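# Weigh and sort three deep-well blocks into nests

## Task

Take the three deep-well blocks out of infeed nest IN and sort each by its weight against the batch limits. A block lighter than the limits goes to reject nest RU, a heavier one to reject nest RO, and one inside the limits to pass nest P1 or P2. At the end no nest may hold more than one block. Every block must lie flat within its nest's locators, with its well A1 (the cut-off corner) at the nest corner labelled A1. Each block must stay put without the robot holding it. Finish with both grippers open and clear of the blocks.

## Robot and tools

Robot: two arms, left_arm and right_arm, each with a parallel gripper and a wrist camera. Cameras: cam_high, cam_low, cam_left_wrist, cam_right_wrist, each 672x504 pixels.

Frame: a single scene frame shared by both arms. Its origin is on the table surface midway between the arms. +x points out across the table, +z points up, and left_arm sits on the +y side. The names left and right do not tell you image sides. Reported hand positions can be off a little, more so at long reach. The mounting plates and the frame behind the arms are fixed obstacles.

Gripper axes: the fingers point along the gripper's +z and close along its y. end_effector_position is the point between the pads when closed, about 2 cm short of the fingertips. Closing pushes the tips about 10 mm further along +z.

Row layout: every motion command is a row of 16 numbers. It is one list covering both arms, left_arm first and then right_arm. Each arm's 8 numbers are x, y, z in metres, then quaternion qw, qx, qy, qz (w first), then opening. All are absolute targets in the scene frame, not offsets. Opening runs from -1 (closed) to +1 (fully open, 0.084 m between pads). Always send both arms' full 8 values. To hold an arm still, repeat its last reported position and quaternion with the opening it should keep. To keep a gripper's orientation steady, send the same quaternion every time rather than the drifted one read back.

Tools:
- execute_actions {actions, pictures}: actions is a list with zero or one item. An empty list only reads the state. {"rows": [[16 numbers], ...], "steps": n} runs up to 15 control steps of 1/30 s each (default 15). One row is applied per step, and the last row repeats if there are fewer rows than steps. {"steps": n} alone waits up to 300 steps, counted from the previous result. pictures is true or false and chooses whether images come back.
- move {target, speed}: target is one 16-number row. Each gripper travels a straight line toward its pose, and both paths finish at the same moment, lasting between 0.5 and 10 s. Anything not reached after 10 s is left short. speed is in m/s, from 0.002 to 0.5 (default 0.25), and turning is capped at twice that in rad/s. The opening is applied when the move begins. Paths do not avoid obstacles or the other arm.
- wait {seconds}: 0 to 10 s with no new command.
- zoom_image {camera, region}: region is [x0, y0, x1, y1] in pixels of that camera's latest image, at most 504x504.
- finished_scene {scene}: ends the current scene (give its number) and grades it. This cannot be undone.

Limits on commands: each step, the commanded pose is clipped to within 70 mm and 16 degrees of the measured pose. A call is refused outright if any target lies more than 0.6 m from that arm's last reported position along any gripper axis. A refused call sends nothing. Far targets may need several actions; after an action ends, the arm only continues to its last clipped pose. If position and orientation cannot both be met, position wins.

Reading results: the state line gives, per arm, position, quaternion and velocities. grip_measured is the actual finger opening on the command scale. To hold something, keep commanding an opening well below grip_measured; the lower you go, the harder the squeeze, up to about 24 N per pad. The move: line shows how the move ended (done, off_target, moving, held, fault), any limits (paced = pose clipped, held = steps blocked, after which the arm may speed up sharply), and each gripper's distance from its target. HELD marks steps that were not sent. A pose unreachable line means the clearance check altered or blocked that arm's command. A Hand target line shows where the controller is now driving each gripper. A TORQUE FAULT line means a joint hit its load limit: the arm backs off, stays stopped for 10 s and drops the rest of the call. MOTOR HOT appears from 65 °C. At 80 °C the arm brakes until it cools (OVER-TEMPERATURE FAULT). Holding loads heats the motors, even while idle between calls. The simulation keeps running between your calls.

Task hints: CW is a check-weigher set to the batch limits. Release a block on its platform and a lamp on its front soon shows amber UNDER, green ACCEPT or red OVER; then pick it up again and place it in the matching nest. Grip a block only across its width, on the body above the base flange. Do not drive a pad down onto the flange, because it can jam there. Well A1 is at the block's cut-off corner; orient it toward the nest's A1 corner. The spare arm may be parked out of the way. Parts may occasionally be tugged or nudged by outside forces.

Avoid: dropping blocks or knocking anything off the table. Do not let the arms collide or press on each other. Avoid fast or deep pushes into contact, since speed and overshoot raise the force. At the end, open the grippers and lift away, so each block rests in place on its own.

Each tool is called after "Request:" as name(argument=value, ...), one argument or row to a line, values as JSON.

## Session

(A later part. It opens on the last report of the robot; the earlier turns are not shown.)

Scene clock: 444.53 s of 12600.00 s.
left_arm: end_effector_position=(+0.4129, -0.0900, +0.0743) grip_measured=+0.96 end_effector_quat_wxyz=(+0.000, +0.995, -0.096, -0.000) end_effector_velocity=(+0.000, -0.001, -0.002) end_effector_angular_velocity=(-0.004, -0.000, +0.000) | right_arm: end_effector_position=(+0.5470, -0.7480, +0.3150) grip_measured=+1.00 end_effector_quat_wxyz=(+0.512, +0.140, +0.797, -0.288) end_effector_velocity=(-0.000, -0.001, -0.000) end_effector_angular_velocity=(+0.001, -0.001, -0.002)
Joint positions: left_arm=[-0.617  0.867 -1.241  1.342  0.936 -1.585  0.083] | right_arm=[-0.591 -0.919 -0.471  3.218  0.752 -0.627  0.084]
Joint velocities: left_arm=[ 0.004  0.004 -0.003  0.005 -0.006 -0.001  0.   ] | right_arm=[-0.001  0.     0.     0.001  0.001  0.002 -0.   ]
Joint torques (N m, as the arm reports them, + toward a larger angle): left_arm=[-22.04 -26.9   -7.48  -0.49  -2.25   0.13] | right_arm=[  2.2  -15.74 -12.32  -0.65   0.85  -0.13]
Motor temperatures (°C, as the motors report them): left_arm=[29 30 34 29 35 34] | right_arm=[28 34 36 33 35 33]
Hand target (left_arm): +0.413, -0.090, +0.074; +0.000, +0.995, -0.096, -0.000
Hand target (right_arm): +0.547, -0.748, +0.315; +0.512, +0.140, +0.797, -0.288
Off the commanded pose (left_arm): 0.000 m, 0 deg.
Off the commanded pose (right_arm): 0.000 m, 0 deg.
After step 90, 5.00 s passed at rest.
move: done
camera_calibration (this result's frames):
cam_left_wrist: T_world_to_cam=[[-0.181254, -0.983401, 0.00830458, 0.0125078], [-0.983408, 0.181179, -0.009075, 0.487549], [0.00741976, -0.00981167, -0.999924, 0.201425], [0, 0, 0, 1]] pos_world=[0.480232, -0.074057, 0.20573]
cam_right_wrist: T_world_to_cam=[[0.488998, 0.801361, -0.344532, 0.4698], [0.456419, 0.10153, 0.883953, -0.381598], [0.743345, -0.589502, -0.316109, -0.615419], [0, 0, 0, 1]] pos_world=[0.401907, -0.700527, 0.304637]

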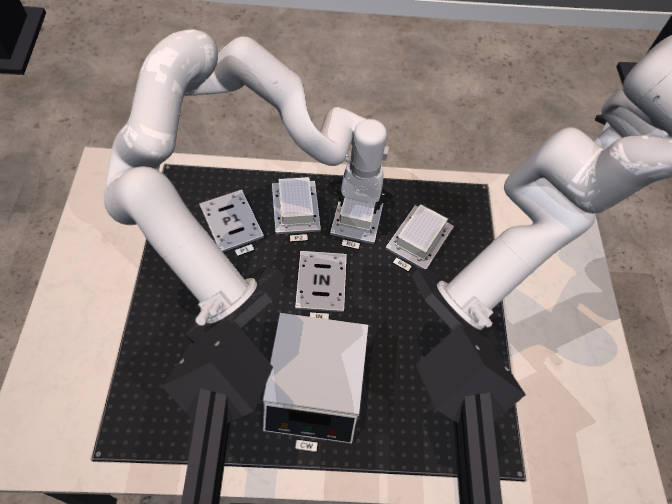

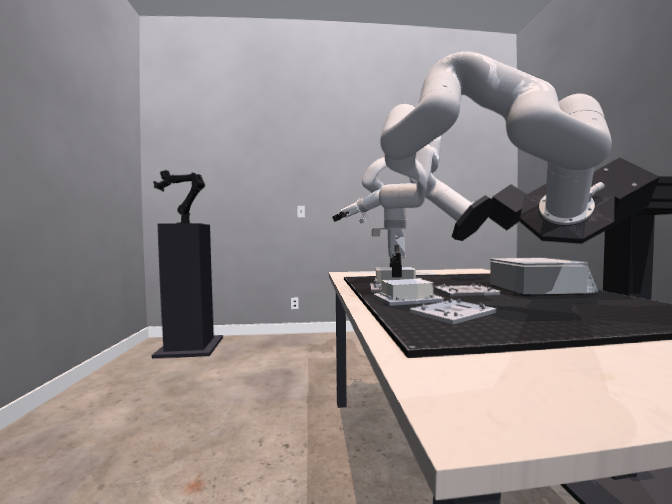

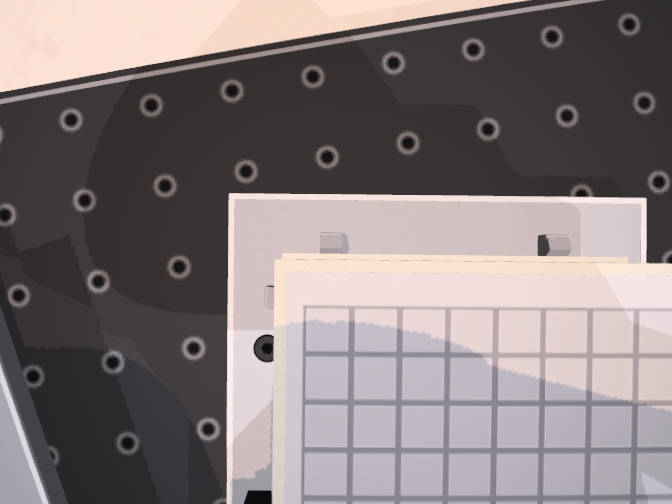

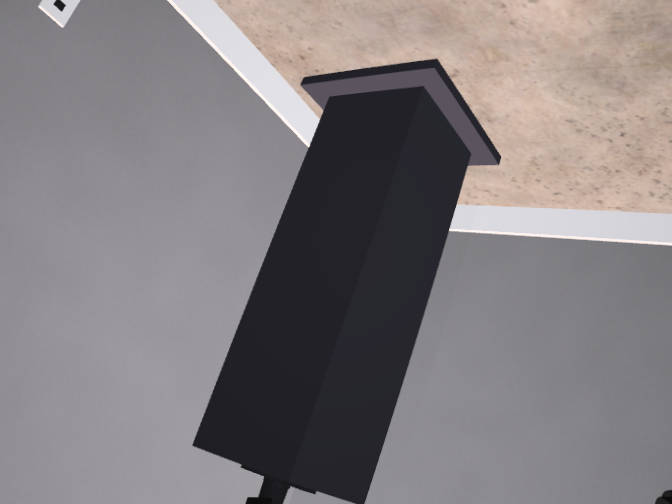

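Request:
move(
  target=[0.4129,-0.0899,0.0545,0,0.9954,-0.0958,0,0.3,0.547,-0.748,0.315,0.512,0.14,0.797,-0.288,1],
  speed=0.01,
)

Request:
move(
  target=[0.4129,-0.0899,0.0545,0,0.9954,-0.0958,0,1,0.547,-0.748,0.315,0.512,0.14,0.797,-0.288,1],
  speed=0.01,
)

Request:
move(
  target=[0.4129,-0.0899,0.13,0,0.9954,-0.0958,0,1,0.547,-0.748,0.315,0.512,0.14,0.797,-0.288,1],
  speed=0.04,
)

Request:
move(
  target=[0.33,-0.07,0.25,0,0.9954,-0.0958,0,1,0.547,-0.748,0.315,0.512,0.14,0.797,-0.288,1],
  speed=0.15,
)

Scene clock: 467.40 s of 12600.00 s.
left_arm: end_effector_position=(+0.4129, -0.0901, +0.0549) grip_measured=+0.96 end_effector_quat_wxyz=(+0.000, +0.995, -0.096, -0.000) end_effector_velocity=(-0.000, +0.001, -0.004) end_effector_angular_velocity=(+0.001, +0.001, +0.000) | right_arm: end_effector_position=(+0.5470, -0.7480, +0.3150) grip_measured=+1.00 end_effector_quat_wxyz=(+0.512, +0.140, +0.797, -0.288) end_effector_velocity=(+0.000, +0.000, +0.000) end_effector_angular_velocity=(+0.001, -0.001, +0.000)
Joint positions: left_arm=[-0.583  0.905 -1.267  1.381  0.921 -1.595  0.083] | right_arm=[-0.591 -0.919 -0.471  3.218  0.752 -0.627  0.084]
Joint velocities: left_arm=[ 0.007  0.006 -0.004  0.005 -0.002 -0.001  0.   ] | right_arm=[ 0.001 -0.     0.    -0.001  0.     0.001  0.   ]
Joint torques (N m, as the arm reports them, + toward a larger angle): left_arm=[-21.01 -27.62  -6.47  -0.47  -1.18   0.3 ] | right_arm=[  1.61 -15.94 -12.35  -0.74   0.99  -0.14]
Motor temperatures (°C, as the motors report them): left_arm=[29 30 33 29 35 34] | right_arm=[28 34 37 33 35 33]
Hand target (left_arm): +0.413, -0.090, +0.055; +0.000, +0.995, -0.096, -0.000
Hand target (right_arm): +0.547, -0.748, +0.315; +0.512, +0.140, +0.797, -0.288
Off the commanded pose (left_arm): 0.000 m, 0 deg.
Off the commanded pose (right_arm): 0.000 m, 0 deg.
After step 90, 17.70 s passed at rest.
move: done
camera_calibration (this result's frames):
cam_left_wrist: T_world_to_cam=[[-0.18131, -0.983387, 0.00872755, 0.0125112], [-0.983398, 0.181231, -0.00912311, 0.487356], [0.00738985, -0.0102368, -0.99992, 0.182019], [0, 0, 0, 1]] pos_world=[0.480188, -0.0741574, 0.186342]
cam_right_wrist: T_world_to_cam=[[0.488998, 0.801361, -0.344532, 0.4698], [0.456419, 0.10153, 0.883953, -0.381598], [0.743345, -0.589502, -0.316109, -0.615419], [0, 0, 0, 1]] pos_world=[0.401907, -0.700527, 0.304637]

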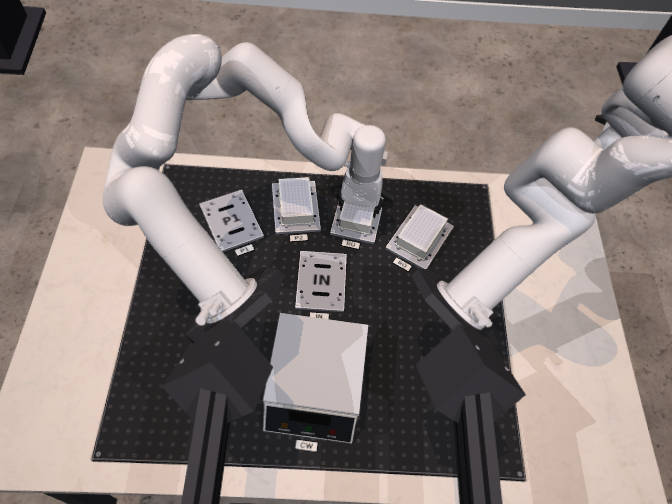

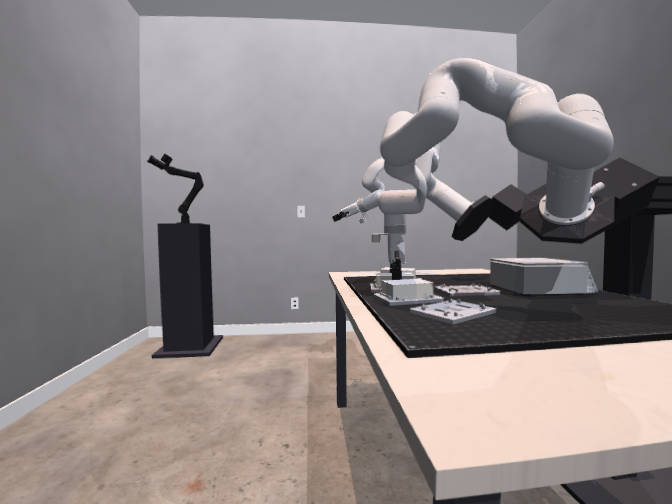

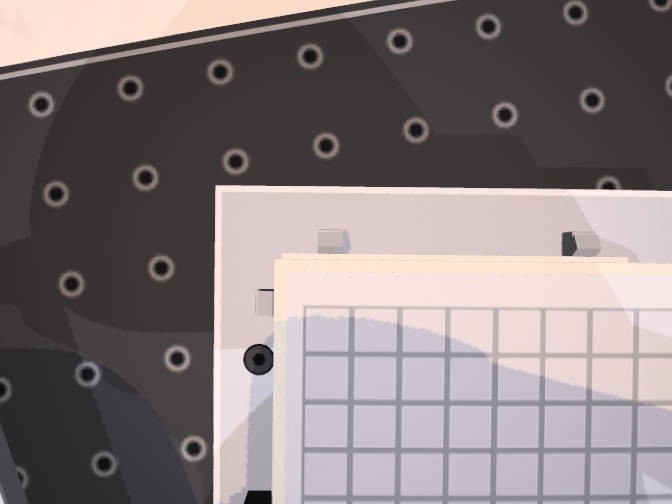

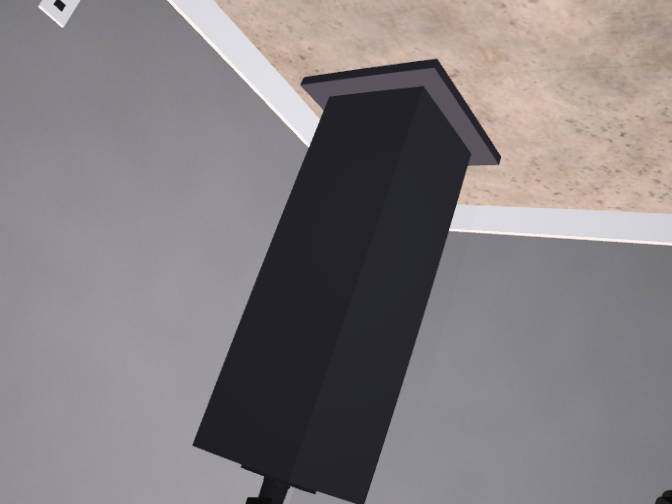

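Scene clock: 468.10 s of 12600.00 s.
left_arm: end_effector_position=(+0.4130, -0.0897, +0.0544) grip_measured=+1.00 end_effector_quat_wxyz=(-0.000, +0.995, -0.096, -0.000) end_effector_velocity=(+0.000, -0.000, -0.000) end_effector_angular_velocity=(+0.000, -0.000, +0.000) | right_arm: end_effector_position=(+0.5470, -0.7480, +0.3150) grip_measured=+1.00 end_effector_quat_wxyz=(+0.512, +0.140, +0.797, -0.288) end_effector_velocity=(-0.000, -0.000, -0.000) end_effector_angular_velocity=(+0.000, -0.000, -0.002)
Joint positions: left_arm=[-0.582  0.905 -1.267  1.381  0.922 -1.596  0.084] | right_arm=[-0.591 -0.919 -0.471  3.218  0.752 -0.627  0.084]
Joint velocities: left_arm=[ 0.  0. -0.  0.  0. -0.  0.] | right_arm=[-0.001  0.    -0.     0.001  0.001  0.    -0.   ]
Joint torques (N m, as the arm reports them, + toward a larger angle): left_arm=[-21.8  -26.87  -6.86  -0.4   -1.92   0.06] | right_arm=[  1.4  -15.09 -12.44  -0.67   0.9   -0.11]
Motor temperatures (°C, as the motors report them): left_arm=[29 30 33 29 35 34] | right_arm=[28 34 37 33 35 33]
Hand target (left_arm): +0.413, -0.090, +0.055; +0.000, +0.995, -0.096, -0.000
Hand target (right_arm): +0.547, -0.748, +0.315; +0.512, +0.140, +0.797, -0.288
Off the commanded pose (left_arm): 0.000 m, 0 deg.
Off the commanded pose (right_arm): 0.000 m, 0 deg.
move: done
camera_calibration (this result's frames):
cam_left_wrist: T_world_to_cam=[[-0.181091, -0.983437, 0.00764925, 0.0129301], [-0.983438, 0.181022, -0.00895265, 0.487362], [0.00741968, -0.00914381, -0.999931, 0.181607], [0, 0, 0, 1]] pos_world=[0.480285, -0.0738466, 0.185859]
cam_right_wrist: T_world_to_cam=[[0.488998, 0.801361, -0.344532, 0.4698], [0.456419, 0.10153, 0.883953, -0.381598], [0.743345, -0.589502, -0.316109, -0.615419], [0, 0, 0, 1]] pos_world=[0.401907, -0.700527, 0.304637]

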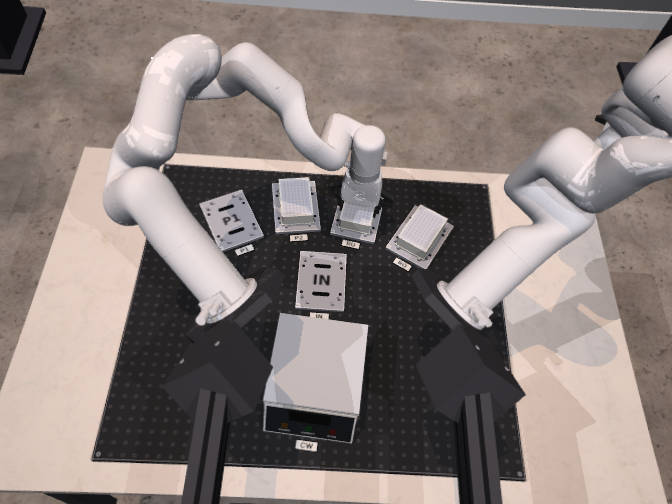

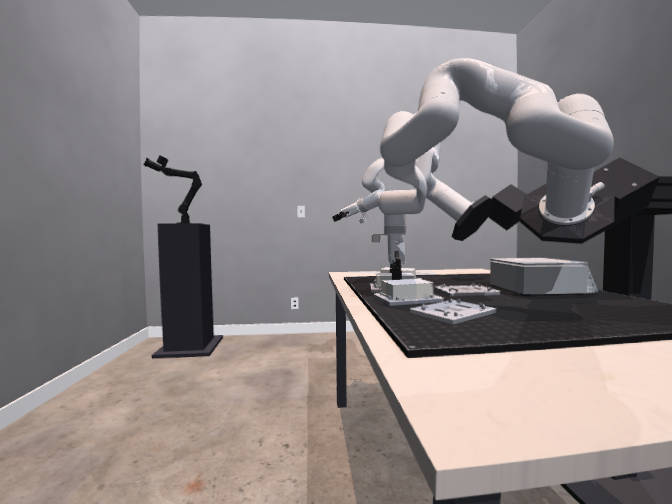

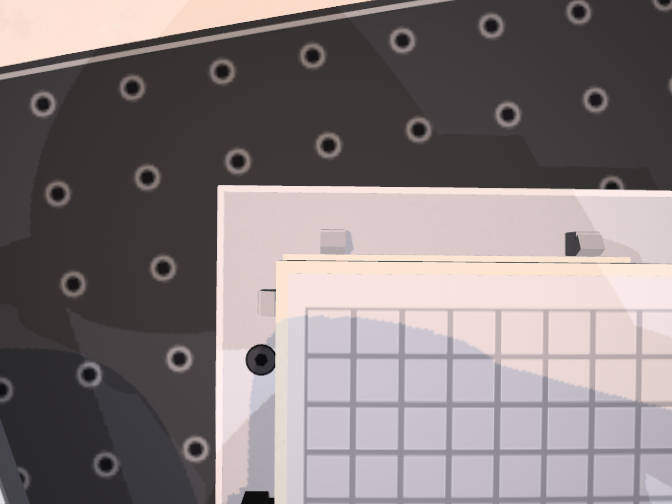

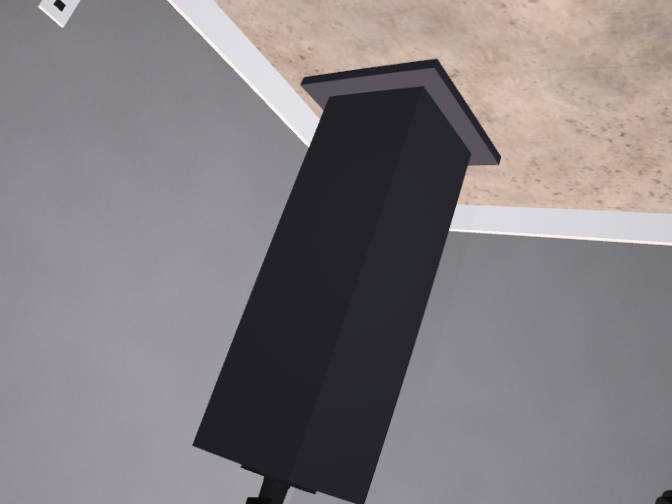

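Scene clock: 470.40 s of 12600.00 s.
left_arm: end_effector_position=(+0.4128, -0.0897, +0.1296) grip_measured=+1.00 end_effector_quat_wxyz=(-0.000, +0.995, -0.096, +0.000) end_effector_velocity=(-0.001, -0.000, +0.002) end_effector_angular_velocity=(-0.001, +0.001, -0.001) | right_arm: end_effector_position=(+0.5470, -0.7480, +0.3150) grip_measured=+1.00 end_effector_quat_wxyz=(+0.512, +0.140, +0.797, -0.288) end_effector_velocity=(-0.000, -0.000, -0.000) end_effector_angular_velocity=(-0.001, +0.001, -0.000)
Joint positions: left_arm=[-0.716  0.767 -1.184  1.229  0.985 -1.547  0.084] | right_arm=[-0.591 -0.919 -0.471  3.218  0.752 -0.627  0.084]
Joint velocities: left_arm=[-0.004 -0.004  0.002 -0.005  0.001  0.002 -0.   ] | right_arm=[-0.001  0.    -0.    -0.    -0.    -0.     0.   ]
Joint torques (N m, as the arm reports them, + toward a larger angle): left_arm=[-21.6  -26.19  -8.92  -0.41  -2.2   -0.01] | right_arm=[  1.28 -15.22 -12.6   -0.58   0.72  -0.26]
Motor temperatures (°C, as the motors report them): left_arm=[29 30 33 29 35 34] | right_arm=[28 34 37 33 35 33]
Hand target (left_arm): +0.413, -0.090, +0.130; -0.000, +0.995, -0.096, +0.000
Hand target (right_arm): +0.547, -0.748, +0.315; +0.512, +0.140, +0.797, -0.288
Off the commanded pose (left_arm): 0.000 m, 0 deg.
Off the commanded pose (right_arm): 0.000 m, 0 deg.
move: done
camera_calibration (this result's frames):
cam_left_wrist: T_world_to_cam=[[-0.181193, -0.983417, 0.00774075, 0.0123329], [-0.983418, 0.181121, -0.00914157, 0.487938], [0.00758796, -0.00926878, -0.999928, 0.256744], [0, 0, 0, 1]] pos_world=[0.480134, -0.0738677, 0.261091]
cam_right_wrist: T_world_to_cam=[[0.488998, 0.801361, -0.344532, 0.4698], [0.456419, 0.10153, 0.883953, -0.381598], [0.743345, -0.589502, -0.316109, -0.615419], [0, 0, 0, 1]] pos_world=[0.401907, -0.700527, 0.304637]

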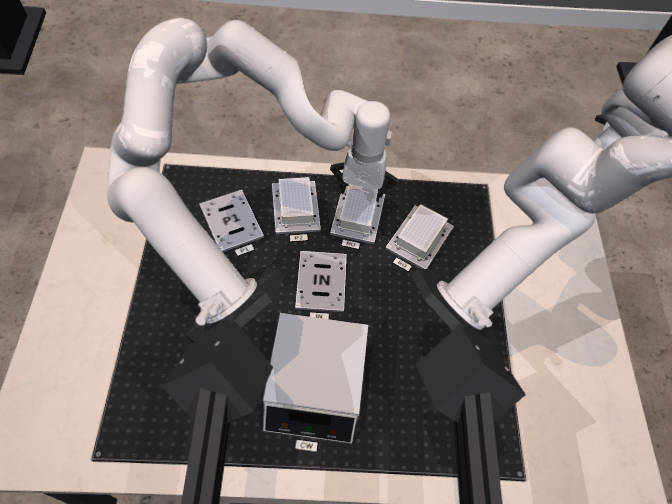

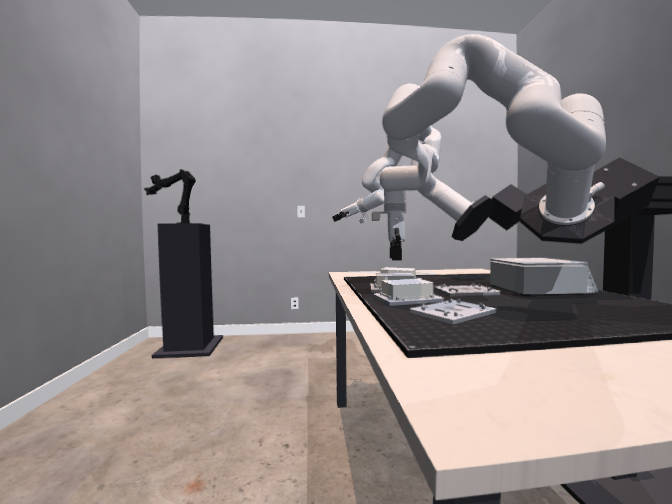

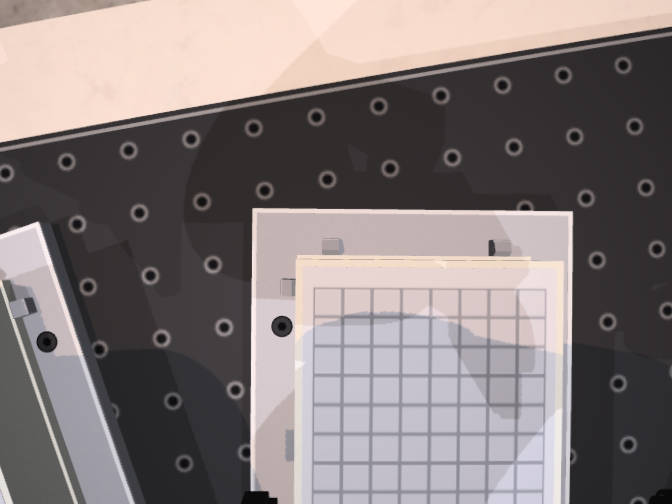

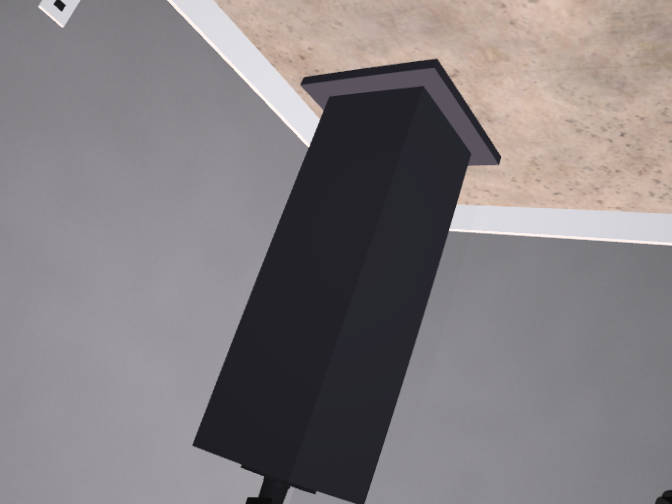

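Scene clock: 472.00 s of 12600.00 s.
left_arm: end_effector_position=(+0.3302, -0.0695, +0.2494) grip_measured=+1.00 end_effector_quat_wxyz=(-0.000, +0.995, -0.096, +0.000) end_effector_velocity=(-0.001, -0.000, +0.002) end_effector_angular_velocity=(-0.003, +0.001, -0.000) | right_arm: end_effector_position=(+0.5470, -0.7480, +0.3150) grip_measured=+1.00 end_effector_quat_wxyz=(+0.512, +0.140, +0.797, -0.288) end_effector_velocity=(+0.000, +0.000, +0.000) end_effector_angular_velocity=(+0.002, -0.001, -0.001)
Joint positions: left_arm=[-1.018  0.531 -0.935  0.991  1.087 -1.623  0.084] | right_arm=[-0.591 -0.919 -0.471  3.218  0.752 -0.627  0.084]
Joint velocities: left_arm=[-0.005 -0.004  0.002 -0.005 -0.001  0.001 -0.   ] | right_arm=[ 0.001 -0.     0.     0.002 -0.     0.    -0.   ]
Joint torques (N m, as the arm reports them, + toward a larger angle): left_arm=[-17.73 -21.96 -12.58  -0.68  -2.06   0.12] | right_arm=[  1.67 -16.08 -12.31  -0.44   0.9   -0.06]
Motor temperatures (°C, as the motors report them): left_arm=[29 30 33 29 35 34] | right_arm=[28 34 37 33 35 33]
Hand target (left_arm): +0.330, -0.070, +0.250; -0.000, +0.995, -0.096, +0.000
Hand target (right_arm): +0.547, -0.748, +0.315; +0.512, +0.140, +0.797, -0.288
Off the commanded pose (left_arm): 0.001 m, 0 deg.
Off the commanded pose (right_arm): 0.000 m, 0 deg.
move: done
camera_calibration (this result's frames):
cam_left_wrist: T_world_to_cam=[[-0.180881, -0.983476, 0.00761055, 0.0161936], [-0.983474, 0.180808, -0.00938929, 0.404186], [0.00785809, -0.00918312, -0.999927, 0.377276], [0, 0, 0, 1]] pos_world=[0.397471, -0.0536894, 0.38092]
cam_right_wrist: T_world_to_cam=[[0.488998, 0.801361, -0.344532, 0.4698], [0.456419, 0.10153, 0.883953, -0.381598], [0.743345, -0.589502, -0.316109, -0.615419], [0, 0, 0, 1]] pos_world=[0.401907, -0.700527, 0.304637]

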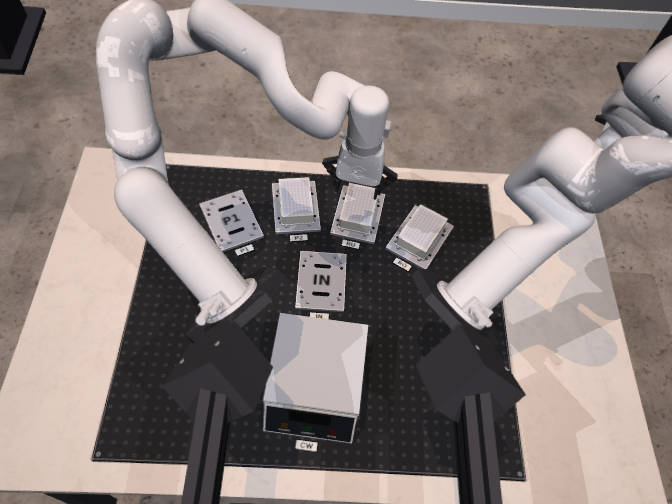

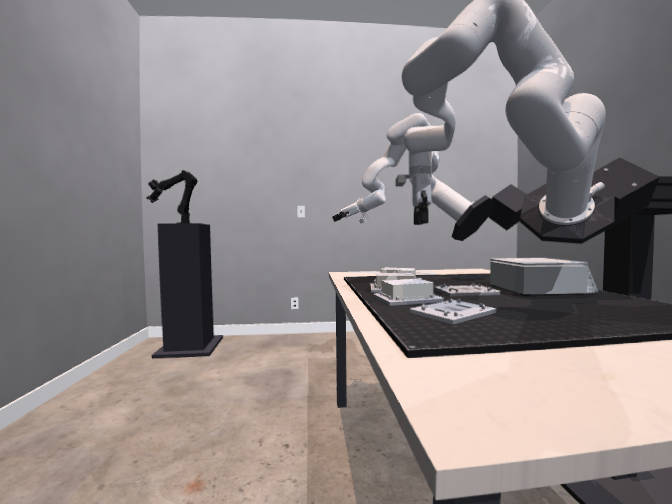

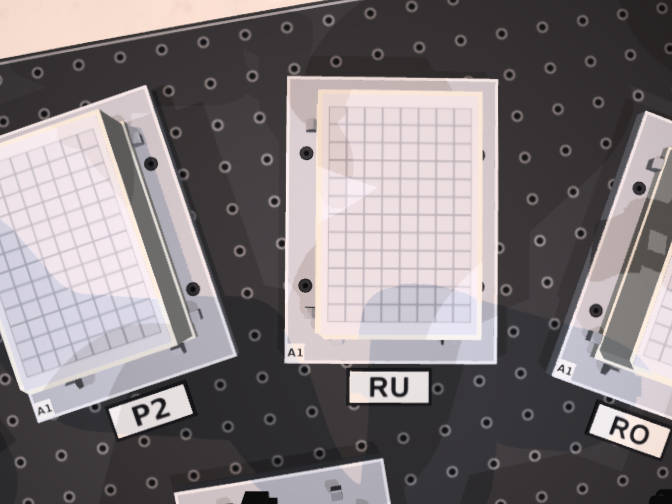

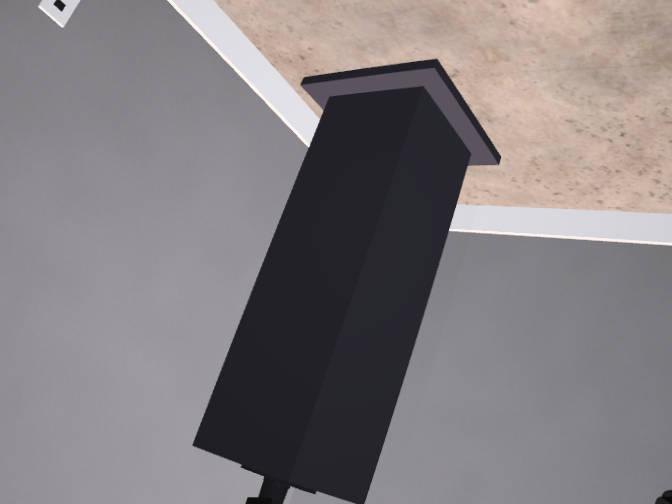

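Request:
finished_scene(
  scene=1,
)

The scene is finished: the task was done.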